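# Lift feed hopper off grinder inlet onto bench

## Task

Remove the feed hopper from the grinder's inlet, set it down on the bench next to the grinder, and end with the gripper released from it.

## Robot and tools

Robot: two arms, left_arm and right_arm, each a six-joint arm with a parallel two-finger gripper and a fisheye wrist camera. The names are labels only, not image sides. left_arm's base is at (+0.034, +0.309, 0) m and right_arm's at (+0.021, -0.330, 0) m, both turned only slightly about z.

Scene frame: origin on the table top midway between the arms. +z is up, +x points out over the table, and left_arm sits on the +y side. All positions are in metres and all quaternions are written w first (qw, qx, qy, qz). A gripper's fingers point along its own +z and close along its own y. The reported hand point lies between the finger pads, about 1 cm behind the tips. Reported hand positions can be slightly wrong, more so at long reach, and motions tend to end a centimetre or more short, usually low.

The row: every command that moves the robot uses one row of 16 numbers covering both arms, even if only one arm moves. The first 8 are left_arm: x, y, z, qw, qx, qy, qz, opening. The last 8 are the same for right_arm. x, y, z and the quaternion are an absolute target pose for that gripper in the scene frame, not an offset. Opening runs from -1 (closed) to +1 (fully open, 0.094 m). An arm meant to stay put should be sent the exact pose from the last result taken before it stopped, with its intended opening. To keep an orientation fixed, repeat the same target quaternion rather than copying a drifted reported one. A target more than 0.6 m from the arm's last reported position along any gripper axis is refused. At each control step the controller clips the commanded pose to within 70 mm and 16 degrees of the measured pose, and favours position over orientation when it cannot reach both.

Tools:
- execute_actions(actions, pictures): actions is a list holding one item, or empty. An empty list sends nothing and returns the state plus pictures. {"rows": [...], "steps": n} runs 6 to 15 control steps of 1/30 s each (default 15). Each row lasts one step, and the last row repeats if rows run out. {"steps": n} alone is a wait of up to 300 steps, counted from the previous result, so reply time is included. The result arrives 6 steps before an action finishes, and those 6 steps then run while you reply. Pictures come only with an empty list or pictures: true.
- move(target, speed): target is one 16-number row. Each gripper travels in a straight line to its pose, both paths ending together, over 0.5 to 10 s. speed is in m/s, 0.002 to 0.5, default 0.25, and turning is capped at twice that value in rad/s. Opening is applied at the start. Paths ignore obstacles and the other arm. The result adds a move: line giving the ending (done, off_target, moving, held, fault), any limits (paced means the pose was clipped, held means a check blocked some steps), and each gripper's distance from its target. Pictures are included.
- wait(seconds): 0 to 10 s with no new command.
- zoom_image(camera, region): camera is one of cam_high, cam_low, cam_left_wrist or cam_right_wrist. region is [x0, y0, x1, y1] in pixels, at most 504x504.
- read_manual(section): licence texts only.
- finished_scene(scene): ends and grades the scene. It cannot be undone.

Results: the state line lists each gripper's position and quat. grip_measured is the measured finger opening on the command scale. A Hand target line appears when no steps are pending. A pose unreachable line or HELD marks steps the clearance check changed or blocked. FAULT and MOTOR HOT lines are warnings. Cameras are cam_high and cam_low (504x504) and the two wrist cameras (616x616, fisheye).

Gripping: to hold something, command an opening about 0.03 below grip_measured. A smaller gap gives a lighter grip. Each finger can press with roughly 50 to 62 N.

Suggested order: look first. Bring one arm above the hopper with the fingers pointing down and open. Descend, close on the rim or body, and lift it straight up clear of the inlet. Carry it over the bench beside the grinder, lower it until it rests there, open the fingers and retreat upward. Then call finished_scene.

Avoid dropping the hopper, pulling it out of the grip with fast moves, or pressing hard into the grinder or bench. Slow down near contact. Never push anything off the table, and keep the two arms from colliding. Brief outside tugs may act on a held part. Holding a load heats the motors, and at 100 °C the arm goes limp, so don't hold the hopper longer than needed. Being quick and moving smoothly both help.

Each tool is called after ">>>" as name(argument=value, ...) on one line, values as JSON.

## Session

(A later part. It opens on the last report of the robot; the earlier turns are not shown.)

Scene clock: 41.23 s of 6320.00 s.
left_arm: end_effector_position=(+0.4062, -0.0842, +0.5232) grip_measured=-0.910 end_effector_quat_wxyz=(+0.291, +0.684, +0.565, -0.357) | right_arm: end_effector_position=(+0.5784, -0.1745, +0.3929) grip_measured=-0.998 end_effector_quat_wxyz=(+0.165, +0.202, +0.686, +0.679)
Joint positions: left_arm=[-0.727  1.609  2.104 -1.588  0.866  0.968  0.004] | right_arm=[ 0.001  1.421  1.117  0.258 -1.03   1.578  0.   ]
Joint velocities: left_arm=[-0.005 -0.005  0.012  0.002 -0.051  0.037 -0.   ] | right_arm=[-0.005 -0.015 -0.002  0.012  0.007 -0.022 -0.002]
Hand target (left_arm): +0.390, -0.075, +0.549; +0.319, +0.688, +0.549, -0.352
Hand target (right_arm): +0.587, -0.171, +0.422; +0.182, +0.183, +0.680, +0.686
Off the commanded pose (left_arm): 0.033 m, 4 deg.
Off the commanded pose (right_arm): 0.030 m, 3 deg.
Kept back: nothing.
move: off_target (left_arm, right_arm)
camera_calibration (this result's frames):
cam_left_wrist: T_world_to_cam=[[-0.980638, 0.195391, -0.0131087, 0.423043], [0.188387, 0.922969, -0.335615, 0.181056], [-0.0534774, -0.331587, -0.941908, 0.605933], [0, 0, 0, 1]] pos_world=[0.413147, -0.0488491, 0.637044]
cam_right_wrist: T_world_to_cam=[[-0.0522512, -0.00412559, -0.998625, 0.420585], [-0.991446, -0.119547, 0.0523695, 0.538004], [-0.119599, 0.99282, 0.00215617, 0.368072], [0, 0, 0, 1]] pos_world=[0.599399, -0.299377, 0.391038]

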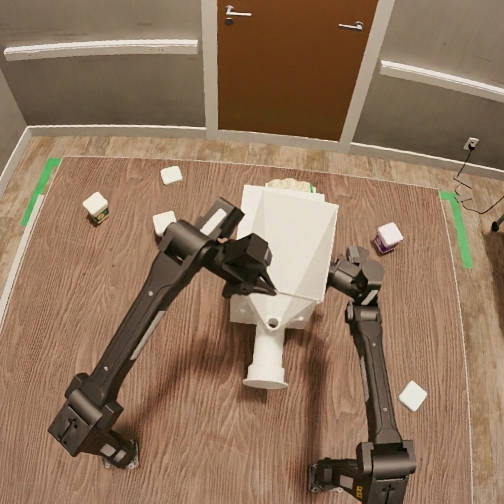

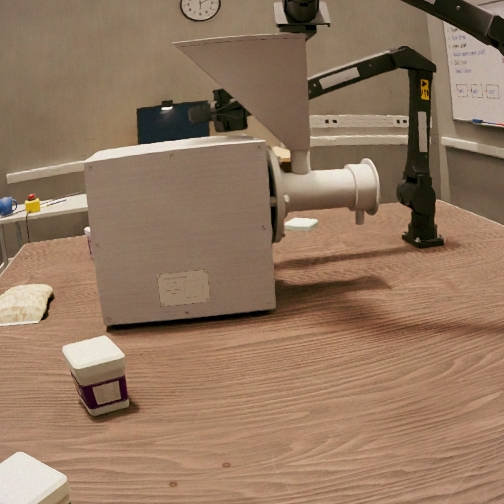

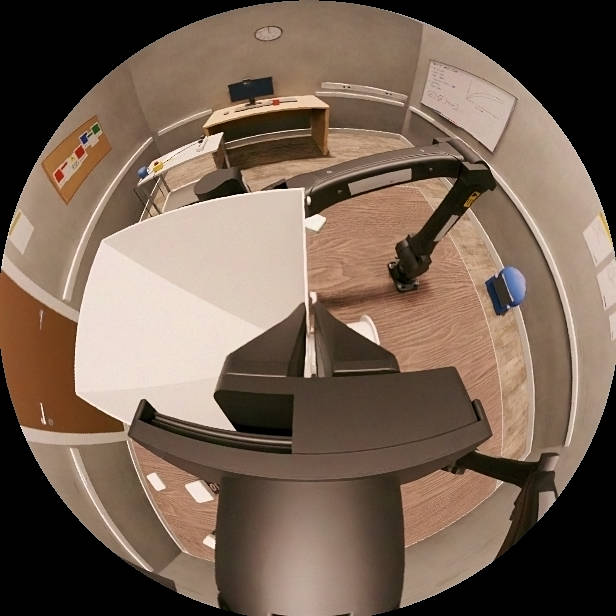

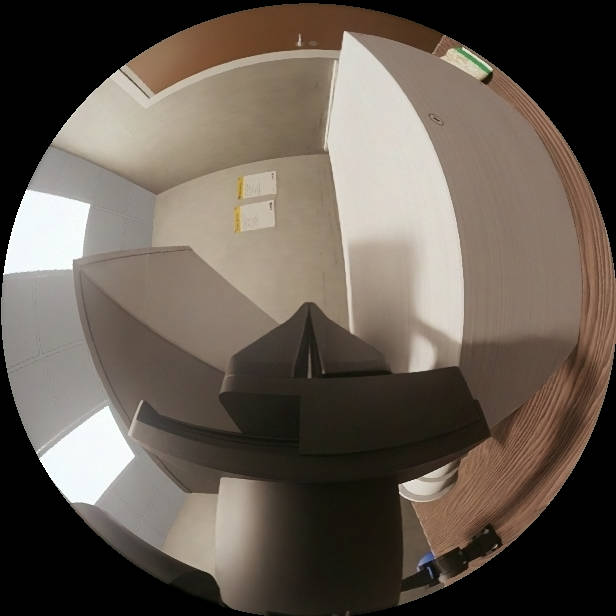

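>>> move(target=[0.39,-0.075,0.55,0.32,0.69,0.55,-0.352,-1,0.58,-0.15,0.46,0.183,0.183,0.683,0.683,-1], speed=0.05)

>>> move(target=[0.385,-0.07,0.585,0.32,0.69,0.55,-0.352,-1,0.57,-0.15,0.50,0.183,0.183,0.683,0.683,-1], speed=0.03)

>>> zoom_image(camera="cam_low", region=[160, 0, 400, 200])

Scene clock: 43.23 s of 6320.00 s.
left_arm: end_effector_position=(+0.4061, -0.0840, +0.5234) grip_measured=-0.910 end_effector_quat_wxyz=(+0.291, +0.684, +0.565, -0.357) | right_arm: end_effector_position=(+0.5770, -0.1620, +0.4064) grip_measured=-0.998 end_effector_quat_wxyz=(+0.156, +0.222, +0.690, +0.671)
Joint positions: left_arm=[-0.727  1.608  2.104 -1.588  0.865  0.967  0.004] | right_arm=[ 0.031  1.398  1.151  0.156 -0.984  1.578  0.   ]
Joint velocities: left_arm=[-0.005 -0.005 -0.017 -0.012  0.037 -0.037  0.002] | right_arm=[-0.005  0.005  0.002 -0.012 -0.022  0.022 -0.   ]
Hand target (left_arm): +0.390, -0.075, +0.549; +0.319, +0.688, +0.549, -0.351
Hand target (right_arm): +0.574, -0.151, +0.459; +0.182, +0.183, +0.682, +0.684
Off the commanded pose (left_arm): 0.032 m, 4 deg.
Off the commanded pose (right_arm): 0.055 m, 6 deg.
Kept back: nothing.
move: off_target (left_arm, right_arm)
camera_calibration (this result's frames):
cam_left_wrist: T_world_to_cam=[[-0.980759, 0.194791, -0.0129634, 0.422865], [0.187784, 0.923152, -0.33545, 0.1812], [-0.0533755, -0.33143, -0.941969, 0.606105], [0, 0, 0, 1]] pos_world=[0.413054, -0.0487636, 0.637198]
cam_right_wrist: T_world_to_cam=[[-0.0963425, -0.00740067, -0.995321, 0.457656], [-0.989935, -0.103436, 0.0965902, 0.52118], [-0.103667, 0.994609, 0.00263908, 0.346412], [0, 0, 0, 1]] pos_world=[0.595938, -0.287248, 0.404259]

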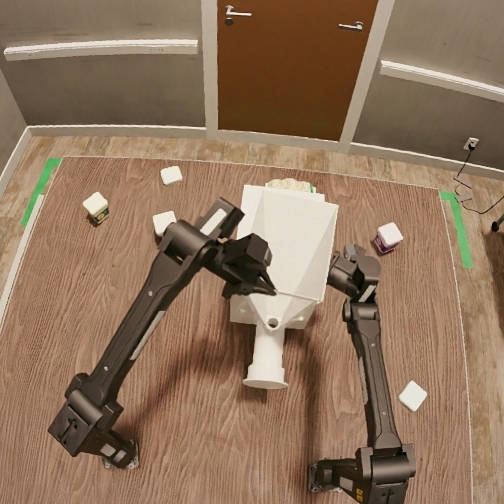

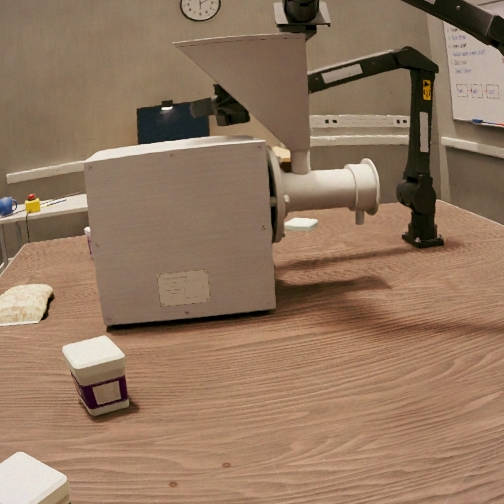

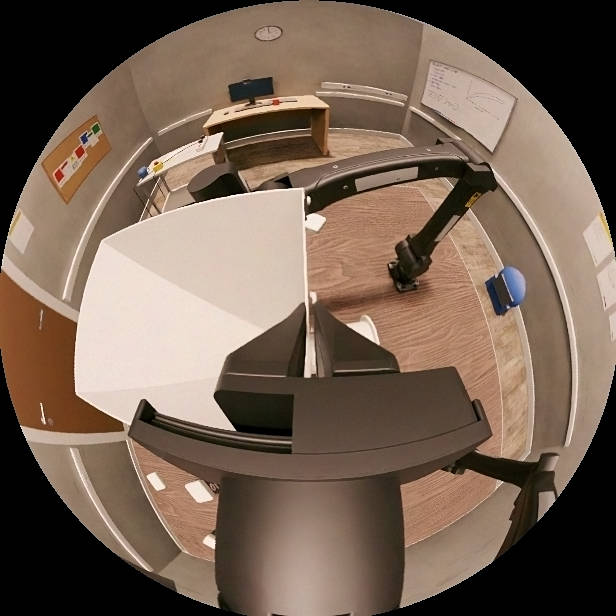

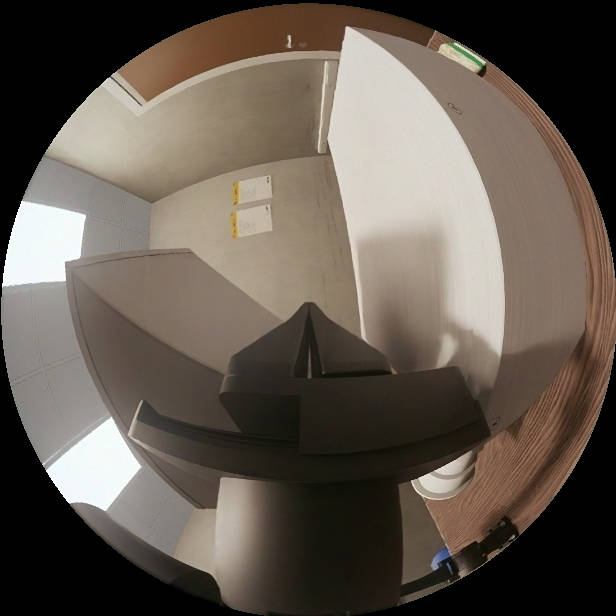

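Scene clock: 46.60 s of 6320.00 s.
left_arm: end_effector_position=(+0.4022, -0.0820, +0.5241) grip_measured=-0.910 end_effector_quat_wxyz=(+0.279, +0.680, +0.572, -0.363) | right_arm: end_effector_position=(+0.5710, -0.1628, +0.4075) grip_measured=-0.998 end_effector_quat_wxyz=(+0.138, +0.243, +0.695, +0.663)
Joint positions: left_arm=[-0.727  1.613  2.117 -1.623  0.869  0.962  0.004] | right_arm=[ 0.031  1.377  1.16   0.068 -0.979  1.578  0.   ]
Joint velocities: left_arm=[-0.005 -0.005 -0.007  0.007  0.022  0.007  0.   ] | right_arm=[-0.015 -0.005 -0.012  0.012 -0.007  0.007 -0.001]
Hand target (left_arm): +0.381, -0.068, +0.581; +0.321, +0.687, +0.549, -0.351
Hand target (right_arm): +0.561, -0.154, +0.482; +0.183, +0.183, +0.682, +0.684
Off the commanded pose (left_arm): 0.064 m, 6 deg.
Off the commanded pose (right_arm): 0.093 m, 9 deg; position clipped at the last step of the last action.
Kept back: nothing.
move: off_target (left_arm, right_arm); limits=paced
camera_calibration (this result's frames):
cam_left_wrist: T_world_to_cam=[[-0.981005, 0.193195, 0.0174556, 0.402647], [0.176801, 0.927516, -0.329325, 0.181881], [-0.0798144, -0.319984, -0.944055, 0.619886], [0, 0, 0, 1]] pos_world=[0.412318, -0.0481333, 0.638076]
cam_right_wrist: T_world_to_cam=[[-0.154574, -0.0099977, -0.987931, 0.487921], [-0.983131, -0.0974094, 0.154809, 0.488462], [-0.0977814, 0.995194, 0.0052279, 0.342283], [0, 0, 0, 1]] pos_world=[0.589111, -0.288179, 0.404625]

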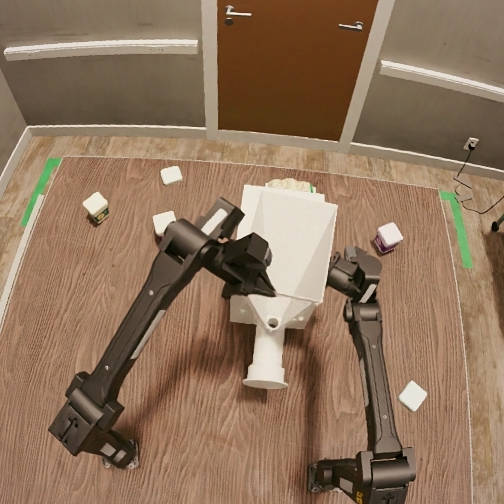

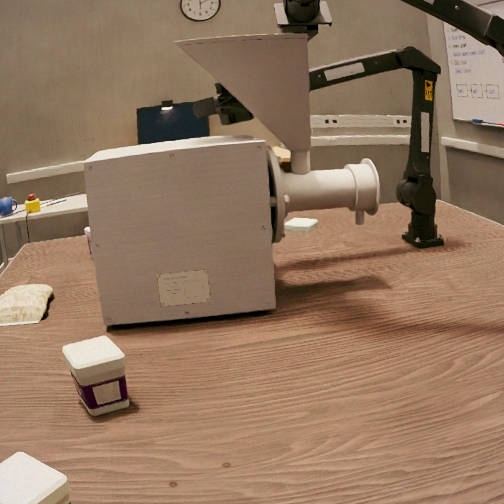

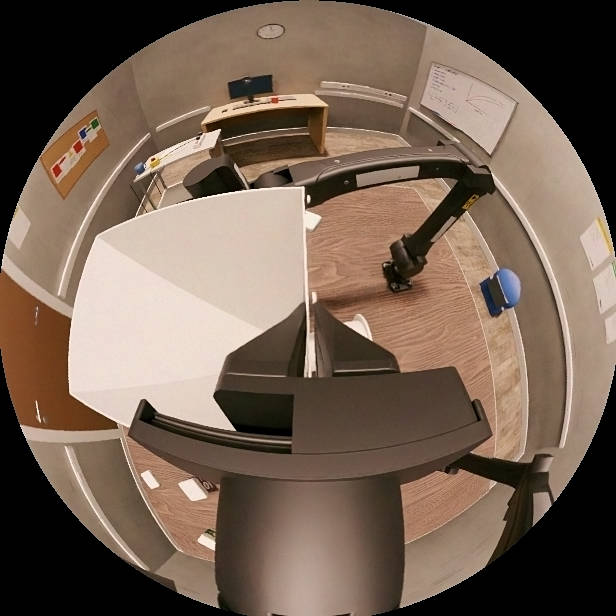

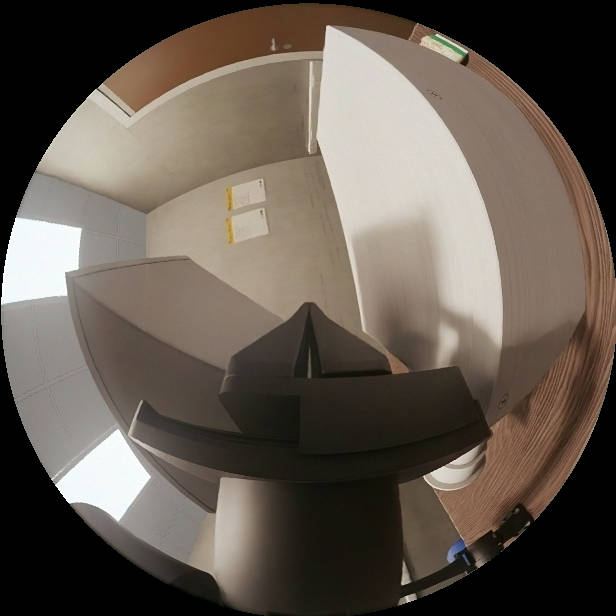

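Region (160, 0, 400, 200) of cam_low's 504x504 image, scaled by 2.100, with more detail than that image has.

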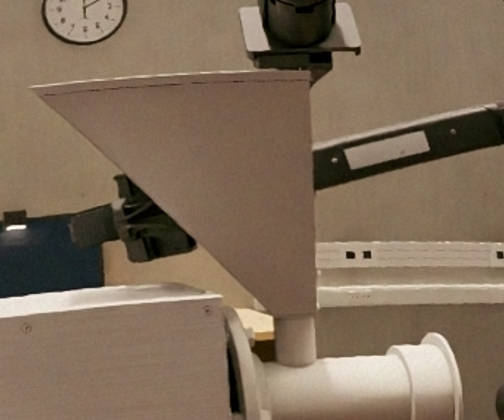

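>>> move(target=[0.395,-0.075,0.585,0.324,0.608,0.664,-0.296,-1,0.58,-0.17,0.44,0.183,0.183,0.683,0.683,-1], speed=0.05)

>>> zoom_image(camera="cam_low", region=[160, 0, 400, 200])

Scene clock: 50.03 s of 6320.00 s.
left_arm: end_effector_position=(+0.4054, -0.0883, +0.5248) grip_measured=-0.910 end_effector_quat_wxyz=(+0.269, +0.622, +0.670, -0.303) | right_arm: end_effector_position=(+0.5700, -0.1649, +0.4231) grip_measured=-0.998 end_effector_quat_wxyz=(+0.164, +0.197, +0.687, +0.680)
Joint positions: left_arm=[-0.783  1.582  2.116 -1.548  0.658  0.678  0.004] | right_arm=[ 0.021  1.383  1.158  0.183 -1.02   1.578  0.   ]
Joint velocities: left_arm=[-0.024 -0.005 -0.012 -0.002 -0.037 -0.051  0.   ] | right_arm=[ 0.005  0.005  0.002  0.007 -0.051  0.066 -0.   ]
Hand target (left_arm): +0.391, -0.072, +0.582; +0.325, +0.606, +0.662, -0.299
Hand target (right_arm): +0.578, -0.170, +0.440; +0.183, +0.183, +0.683, +0.683
Off the commanded pose (left_arm): 0.063 m, 7 deg.
Off the commanded pose (right_arm): 0.020 m, 3 deg.
Kept back: nothing.
move: off_target (left_arm, right_arm)
camera_calibration (this result's frames):
cam_left_wrist: T_world_to_cam=[[-0.997843, -0.0353025, 0.0553533, 0.373785], [-0.0464644, 0.97539, -0.215533, 0.222409], [-0.0463823, -0.21764, -0.974926, 0.630535], [0, 0, 0, 1]] pos_world=[0.412558, -0.0665105, 0.641972]
cam_right_wrist: T_world_to_cam=[[-0.0476284, -0.00490549, -0.998853, 0.447677], [-0.990539, -0.128613, 0.0478636, 0.529124], [-0.128701, 0.991683, 0.00126656, 0.362919], [0, 0, 0, 1]] pos_world=[0.592148, -0.289652, 0.421378]

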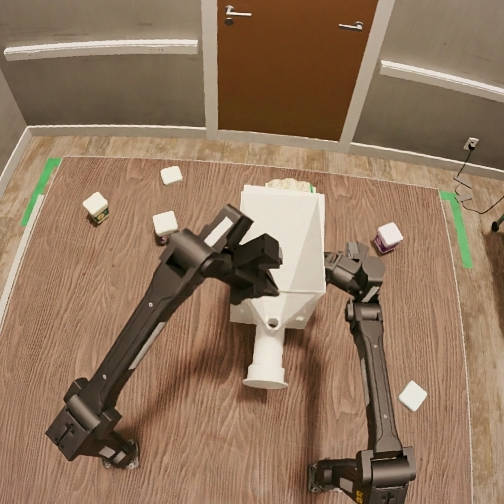

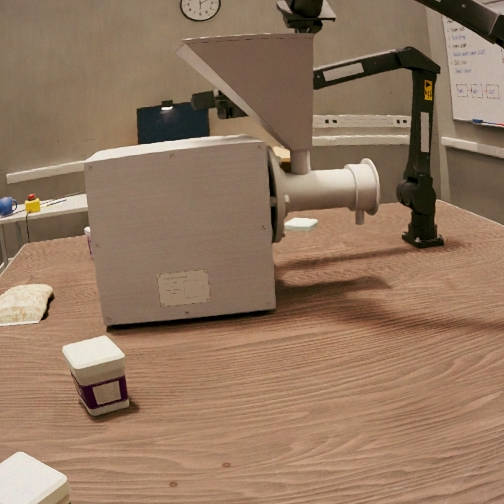

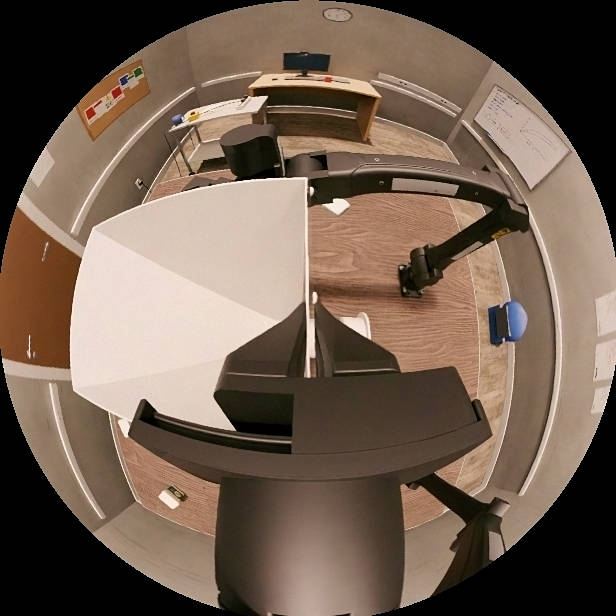

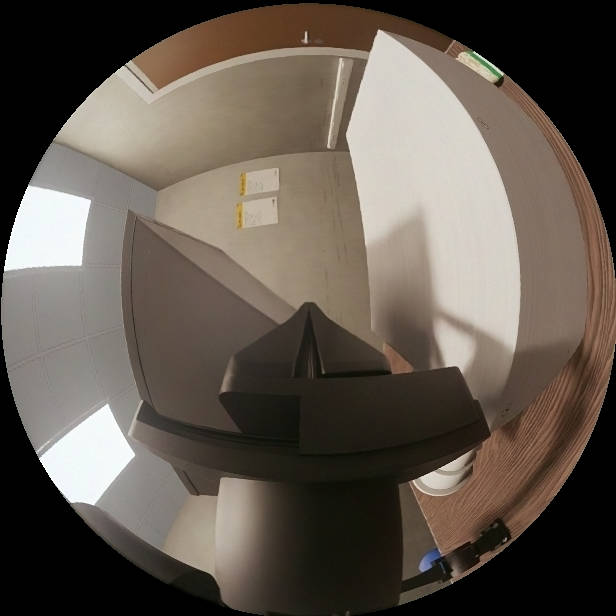

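Region (160, 0, 400, 200) of cam_low's 504x504 image, scaled by 2.100, with more detail than that image has.

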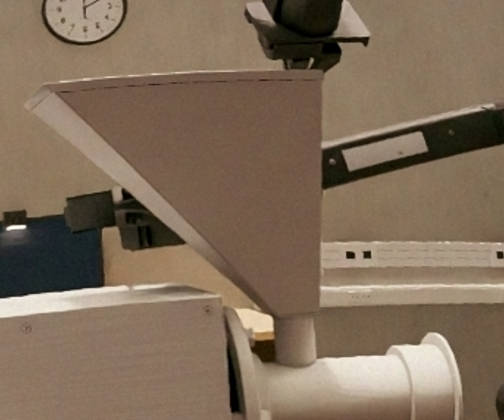

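>>> move(target=[0.4,-0.08,0.55,0.31,0.62,0.66,-0.3,-1,0.63,-0.18,0.42,0.183,0.183,0.683,0.683,-1], speed=0.08)

>>> move(target=[0.4,-0.08,0.55,0.31,0.62,0.66,-0.3,-1,0.64,-0.09,0.43,0.183,0.183,0.683,0.683,-1], speed=0.08)

>>> move(target=[0.395,-0.075,0.59,0.324,0.608,0.664,-0.296,-1,0.60,-0.09,0.48,0.183,0.183,0.683,0.683,-1], speed=0.04)

>>> zoom_image(camera="cam_low", region=[160, 0, 400, 200])

Scene clock: 51.60 s of 6320.00 s.
left_arm: end_effector_position=(+0.4063, -0.0897, +0.5248) grip_measured=-0.910 end_effector_quat_wxyz=(+0.278, +0.627, +0.662, -0.303) | right_arm: end_effector_position=(+0.6180, -0.1756, +0.3931) grip_measured=-0.998 end_effector_quat_wxyz=(+0.157, +0.205, +0.688, +0.678)
Joint positions: left_arm=[-0.783  1.574  2.1   -1.521  0.662  0.69   0.004] | right_arm=[-0.003  1.523  1.235  0.224 -1.041  1.578  0.   ]
Joint velocities: left_arm=[-0.015  0.005  0.007 -0.027 -0.081  0.081 -0.001] | right_arm=[-0.015  0.005  0.017 -0.007 -0.051  0.007 -0.   ]
Hand target (left_arm): +0.400, -0.080, +0.550; +0.309, +0.618, +0.658, -0.300
Hand target (right_arm): +0.628, -0.181, +0.421; +0.183, +0.183, +0.683, +0.683
Off the commanded pose (left_arm): 0.028 m, 4 deg.
Off the commanded pose (right_arm): 0.030 m, 4 deg.
Kept back: nothing.
move: off_target (left_arm, right_arm)
camera_calibration (this result's frames):
cam_left_wrist: T_world_to_cam=[[-0.999124, -0.0240767, 0.034235, 0.387257], [-0.0313018, 0.972842, -0.229343, 0.224642], [-0.0277834, -0.230214, -0.972743, 0.620471], [0, 0, 0, 1]] pos_world=[0.411189, -0.066376, 0.641822]
cam_right_wrist: T_world_to_cam=[[-0.0697443, -0.00414391, -0.997556, 0.433213], [-0.989533, -0.126356, 0.0697082, 0.567905], [-0.126336, 0.991976, 0.00471206, 0.376935], [0, 0, 0, 1]] pos_world=[0.639795, -0.300357, 0.390791]

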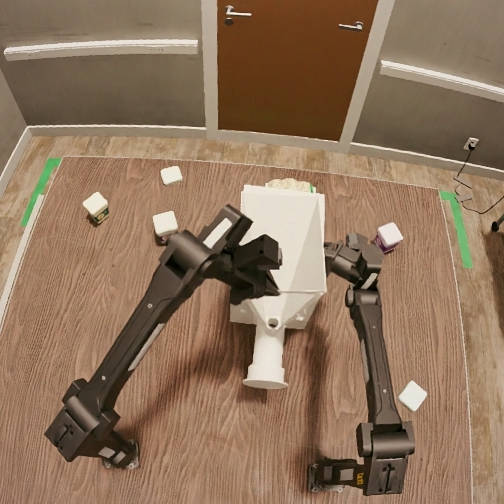

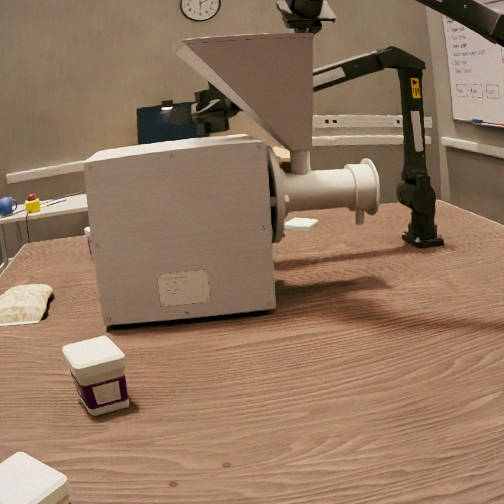

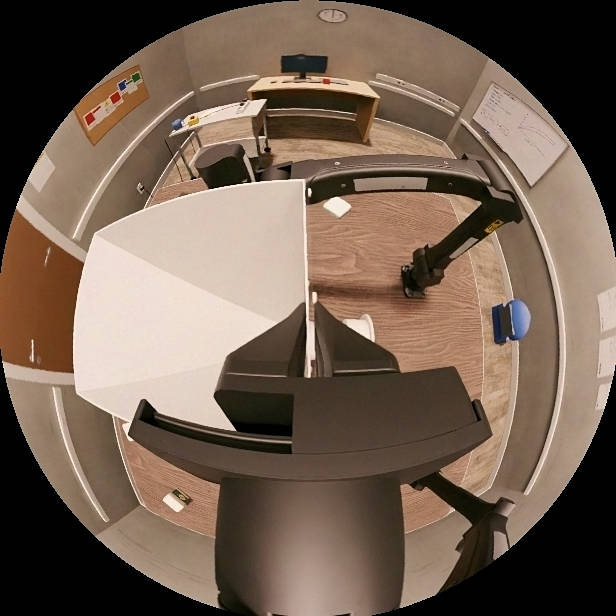

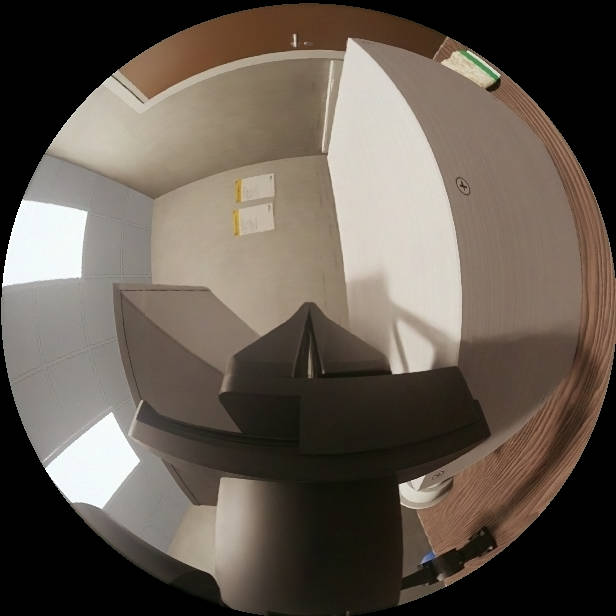

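Scene clock: 53.13 s of 6320.00 s.
left_arm: end_effector_position=(+0.4058, -0.0894, +0.5246) grip_measured=-0.910 end_effector_quat_wxyz=(+0.277, +0.622, +0.666, -0.304) | right_arm: end_effector_position=(+0.6350, -0.1114, +0.3923) grip_measured=-0.998 end_effector_quat_wxyz=(+0.172, +0.215, +0.687, +0.672)
Joint positions: left_arm=[-0.783  1.571  2.096 -1.519  0.661  0.676  0.004] | right_arm=[ 0.124  1.565  1.283  0.224 -0.879  1.579  0.   ]
Joint velocities: left_arm=[ 0.015 -0.015  0.007  0.007  0.037  0.037  0.   ] | right_arm=[-0.005  0.005  0.027 -0.002  0.022  0.007 -0.   ]
Hand target (left_arm): +0.399, -0.080, +0.549; +0.309, +0.618, +0.658, -0.300
Hand target (right_arm): +0.636, -0.092, +0.431; +0.182, +0.184, +0.680, +0.686
Off the commanded pose (left_arm): 0.028 m, 4 deg.
Off the commanded pose (right_arm): 0.044 m, 4 deg.
Kept back: nothing.
move: off_target (left_arm, right_arm)
camera_calibration (this result's frames):
cam_left_wrist: T_world_to_cam=[[-0.99846, -0.0339211, 0.0438936, 0.380515], [-0.0430876, 0.972588, -0.228508, 0.228577], [-0.0349392, -0.230048, -0.972552, 0.623147], [0, 0, 0, 1]] pos_world=[0.411551, -0.0660507, 0.641572]
cam_right_wrist: T_world_to_cam=[[-0.0639258, -0.0110519, -0.997893, 0.429572], [-0.993764, -0.0908335, 0.0646673, 0.601537], [-0.0913568, 0.995805, -0.00517639, 0.297551], [0, 0, 0, 1]] pos_world=[0.65243, -0.236916, 0.391308]

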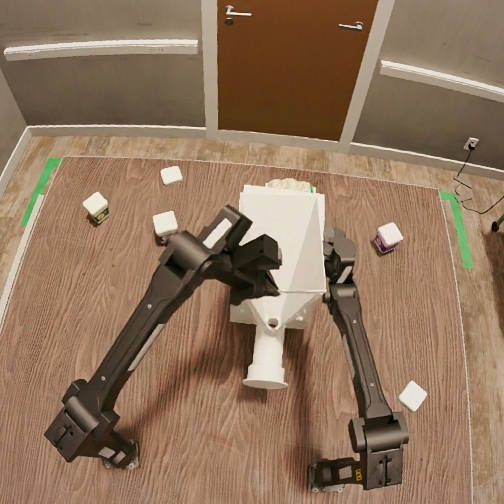

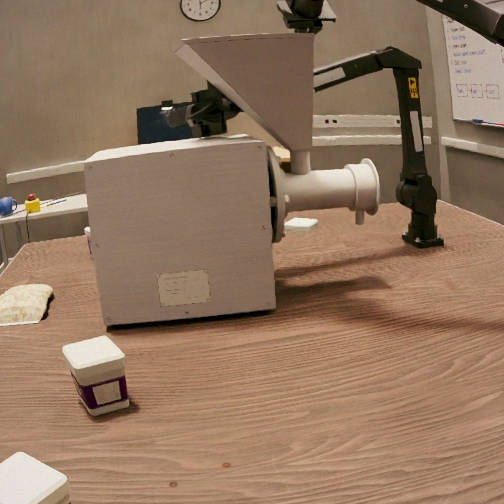

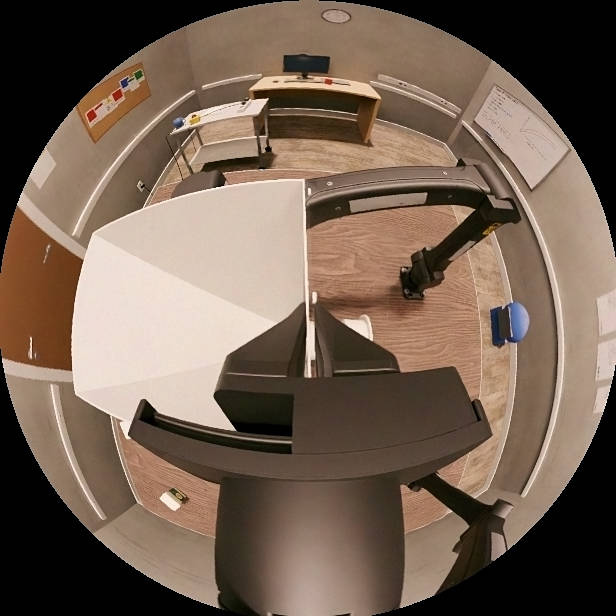

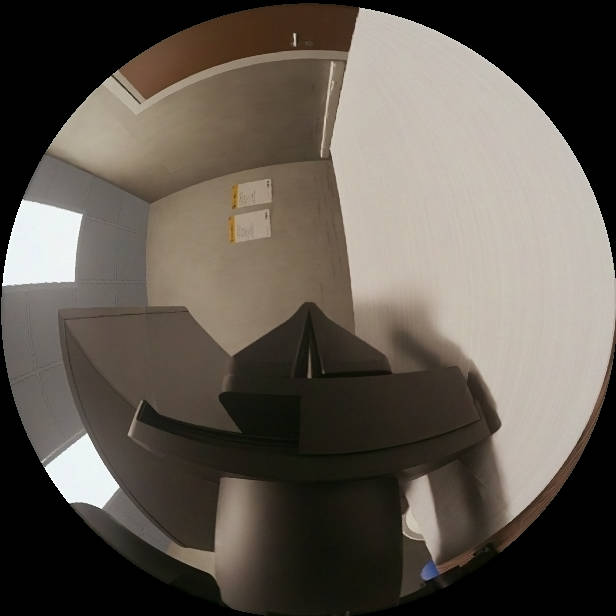

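Scene clock: 55.80 s of 6320.00 s.
left_arm: end_effector_position=(+0.4032, -0.0878, +0.5246) grip_measured=-0.910 end_effector_quat_wxyz=(+0.271, +0.620, +0.672, -0.303) | right_arm: end_effector_position=(+0.6289, -0.1134, +0.3905) grip_measured=-0.998 end_effector_quat_wxyz=(+0.156, +0.246, +0.695, +0.658)
Joint positions: left_arm=[-0.786  1.57   2.1   -1.534  0.654  0.666  0.004] | right_arm=[ 0.127  1.537  1.282  0.123 -0.853  1.579  0.   ]
Joint velocities: left_arm=[-0.005 -0.005 -0.002  0.012  0.007  0.037  0.   ] | right_arm=[-0.015 -0.005 -0.007  0.007 -0.022  0.007 -0.001]
Hand target (left_arm): +0.390, -0.072, +0.586; +0.325, +0.606, +0.662, -0.298
Hand target (right_arm): +0.601, -0.096, +0.460; +0.183, +0.183, +0.682, +0.684
Off the commanded pose (left_arm): 0.067 m, 6 deg.
Off the commanded pose (right_arm): 0.097 m, 8 deg; position clipped at the last step of the last action.
Kept back: nothing.
move: off_target (left_arm, right_arm); limits=paced
camera_calibration (this result's frames):
cam_left_wrist: T_world_to_cam=[[-0.997607, -0.041951, 0.0549493, 0.371131], [-0.052971, 0.974591, -0.21764, 0.225441], [-0.0444229, -0.22003, -0.974481, 0.629106], [0, 0, 0, 1]] pos_world=[0.410131, -0.0657215, 0.641723]
cam_right_wrist: T_world_to_cam=[[-0.136041, -0.0210328, -0.99048, 0.468709], [-0.988255, -0.0673588, 0.137166, 0.566348], [-0.0696025, 0.997507, -0.0116222, 0.287978], [0, 0, 0, 1]] pos_world=[0.643504, -0.239253, 0.38991]

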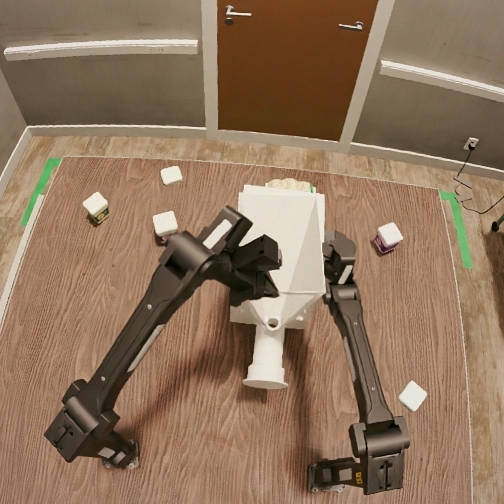

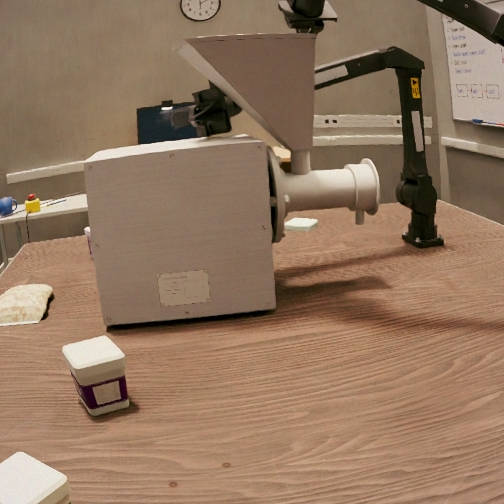

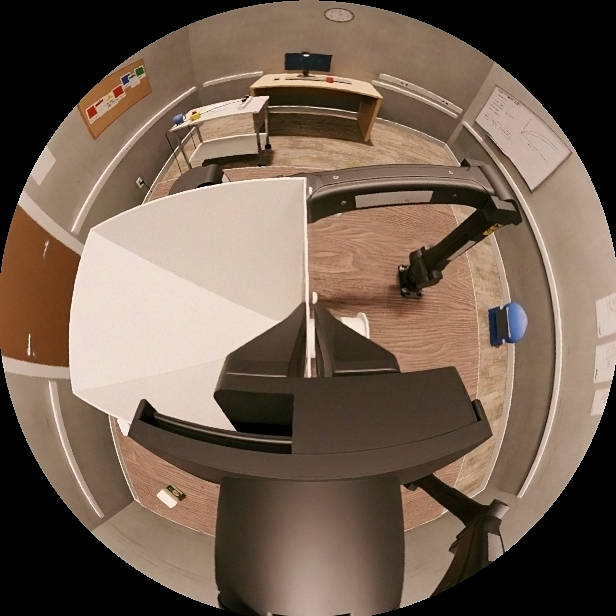

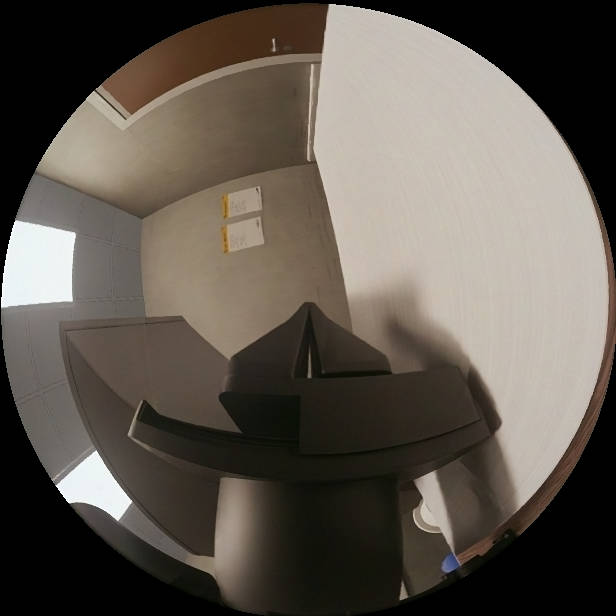

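Region (160, 0, 400, 200) of cam_low's 504x504 image, scaled by 2.100, with more detail than that image has.

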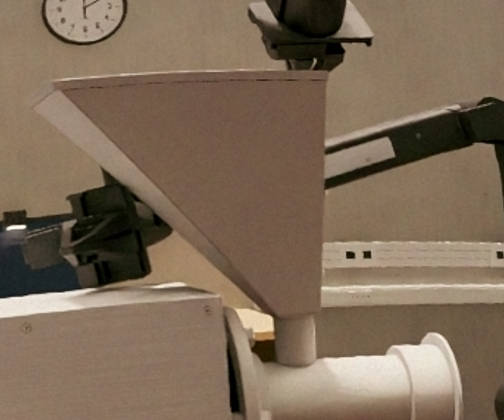

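>>> move(target=[0.4,-0.08,0.55,0.324,0.608,0.664,-0.296,-1,0.62,-0.32,0.43,0.183,0.183,0.683,0.683,-1], speed=0.15)

>>> move(target=[0.395,-0.075,0.585,0.38,0.45,0.779,-0.219,-1,0.45,-0.5,0.4,0.183,0.183,0.683,0.683,-1], speed=0.08)

>>> zoom_image(camera="cam_low", region=[240, 100, 360, 220])

Scene clock: 57.97 s of 6320.00 s.
left_arm: end_effector_position=(+0.4059, -0.0895, +0.5245) grip_measured=-0.910 end_effector_quat_wxyz=(+0.292, +0.618, +0.665, -0.300) | right_arm: end_effector_position=(+0.6075, -0.3169, +0.4022) grip_measured=-0.998 end_effector_quat_wxyz=(+0.159, +0.209, +0.686, +0.678)
Joint positions: left_arm=[-0.786  1.542  2.049 -1.459  0.65   0.655  0.004] | right_arm=[-0.278  1.531  1.278  0.138 -1.307  1.525  0.   ]
Joint velocities: left_arm=[ 0.005 -0.005 -0.012 -0.022  0.022 -0.066 -0.   ] | right_arm=[-0.015 -0.005  0.007  0.027 -0.051 -0.037  0.001]
Hand target (left_arm): +0.400, -0.080, +0.549; +0.323, +0.607, +0.663, -0.297
Hand target (right_arm): +0.616, -0.318, +0.427; +0.183, +0.182, +0.688, +0.678
Off the commanded pose (left_arm): 0.028 m, 4 deg.
Off the commanded pose (right_arm): 0.031 m, 4 deg.
Kept back: nothing.
move: off_target (left_arm, right_arm)
camera_calibration (this result's frames):
cam_left_wrist: T_world_to_cam=[[-0.998545, -0.0496966, 0.0209514, 0.391274], [-0.0533355, 0.967573, -0.246896, 0.242014], [-0.00800215, -0.247654, -0.968816, 0.608557], [0, 0, 0, 1]] pos_world=[0.408483, -0.0640105, 0.641134]
cam_right_wrist: T_world_to_cam=[[-0.0714703, -0.0000289043, -0.997443, 0.443273], [-0.990493, -0.11784, 0.0709757, 0.54187], [-0.117541, 0.993033, 0.00839343, 0.509304], [0, 0, 0, 1]] pos_world=[0.628263, -0.441889, 0.399405]

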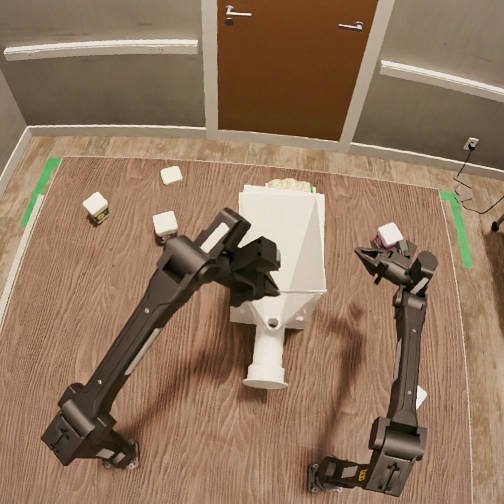

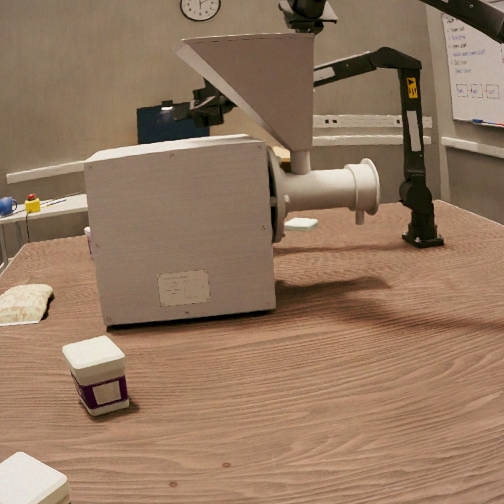

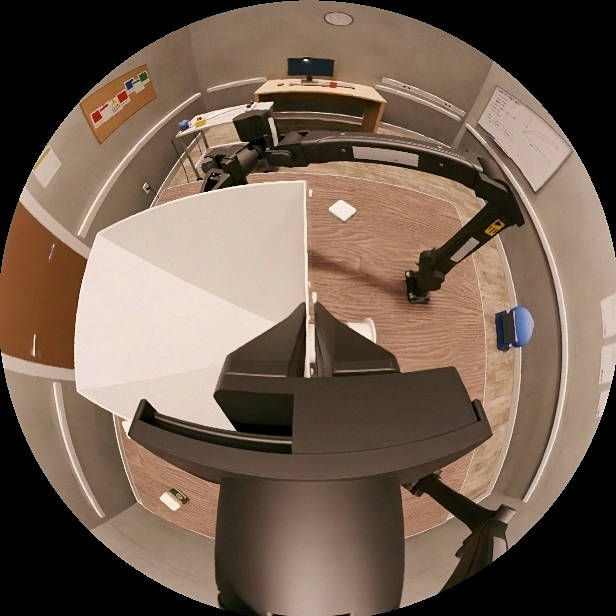

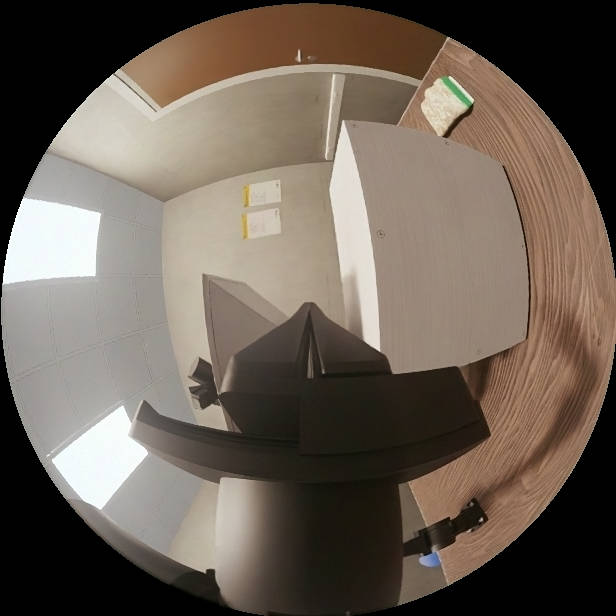

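Scene clock: 61.33 s of 6320.00 s.
left_arm: end_effector_position=(+0.4034, -0.0956, +0.5275) grip_measured=-0.911 end_effector_quat_wxyz=(+0.317, +0.477, +0.792, -0.212) | right_arm: end_effector_position=(+0.4536, -0.4983, +0.3921) grip_measured=-0.998 end_effector_quat_wxyz=(+0.251, +0.276, +0.653, +0.660)
Joint positions: left_arm=[-0.906  1.472  1.992 -1.346  0.267  0.233  0.004] | right_arm=[-0.764  1.308  1.034  0.033 -1.556  1.365  0.   ]
Joint velocities: left_arm=[-0.024  0.005 -0.012 -0.022  0.051  0.007 -0.   ] | right_arm=[-0.005 -0.005 -0.007 -0.002 -0.007 -0.007  0.   ]
Hand target (left_arm): +0.393, -0.073, +0.583; +0.381, +0.448, +0.778, -0.223
Hand target (right_arm): +0.450, -0.498, +0.397; +0.264, +0.264, +0.657, +0.655
Off the commanded pose (left_arm): 0.062 m, 8 deg.
Off the commanded pose (right_arm): 0.009 m, 14 deg.
joint sent to its limit (right arm) — the command would take joint 5 (wrist yaw) past its lower limit, so that joint was sent only as far as its limit.
Kept back: nothing.
move: off_target (left_arm, right_arm)
camera_calibration (this result's frames):
cam_left_wrist: T_world_to_cam=[[-0.893854, -0.448075, 0.0159276, 0.31079], [-0.444265, 0.880346, -0.166191, 0.355379], [0.0604442, -0.155626, -0.985965, 0.60013], [0, 0, 0, 1]] pos_world=[0.399409, -0.0802032, 0.645818]
cam_right_wrist: T_world_to_cam=[[-0.0291624, 0.0149911, -0.999462, 0.411307], [-0.99254, 0.117987, 0.0307302, 0.502947], [0.118384, 0.992902, 0.0114385, 0.563162], [0, 0, 0, 1]] pos_world=[0.44452, -0.624672, 0.389188]

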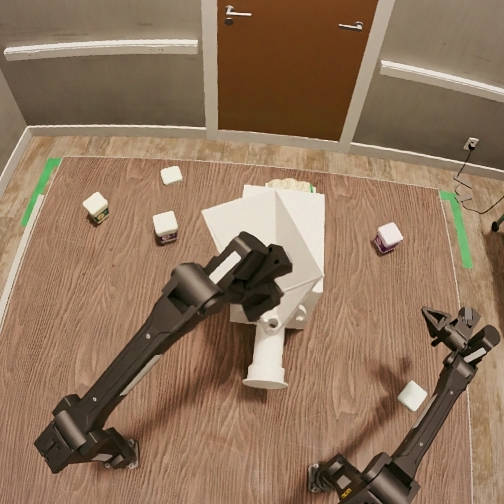

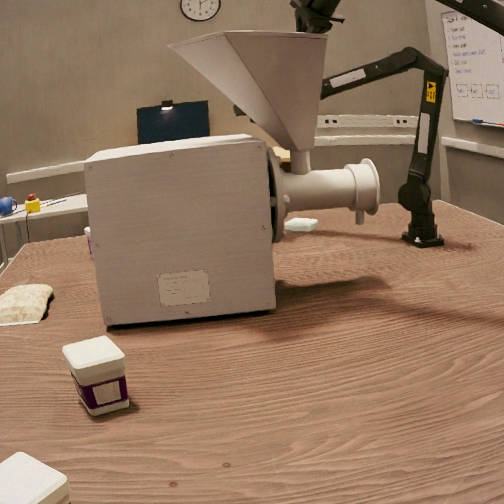

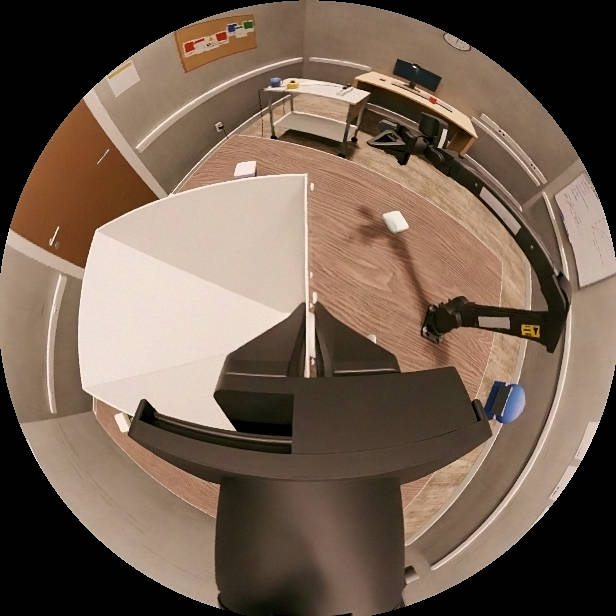

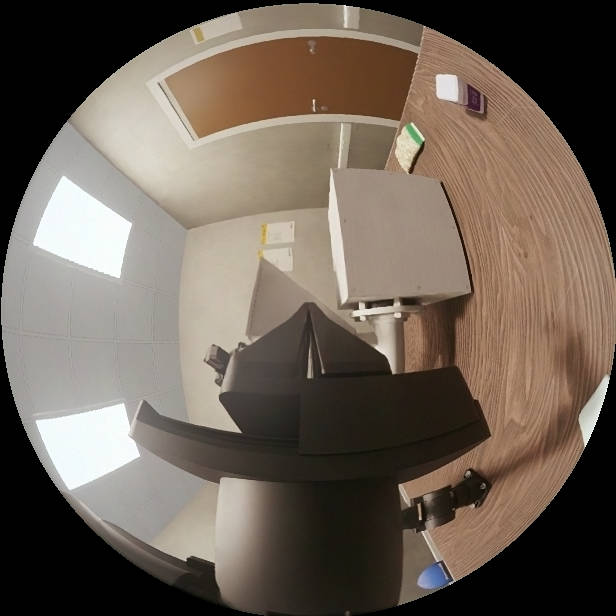

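Region (240, 100, 360, 220) of cam_low's 504x504 image, scaled by 4.200, with more detail than that image has.

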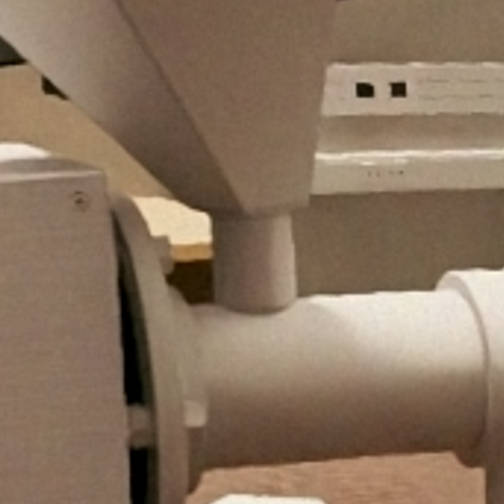

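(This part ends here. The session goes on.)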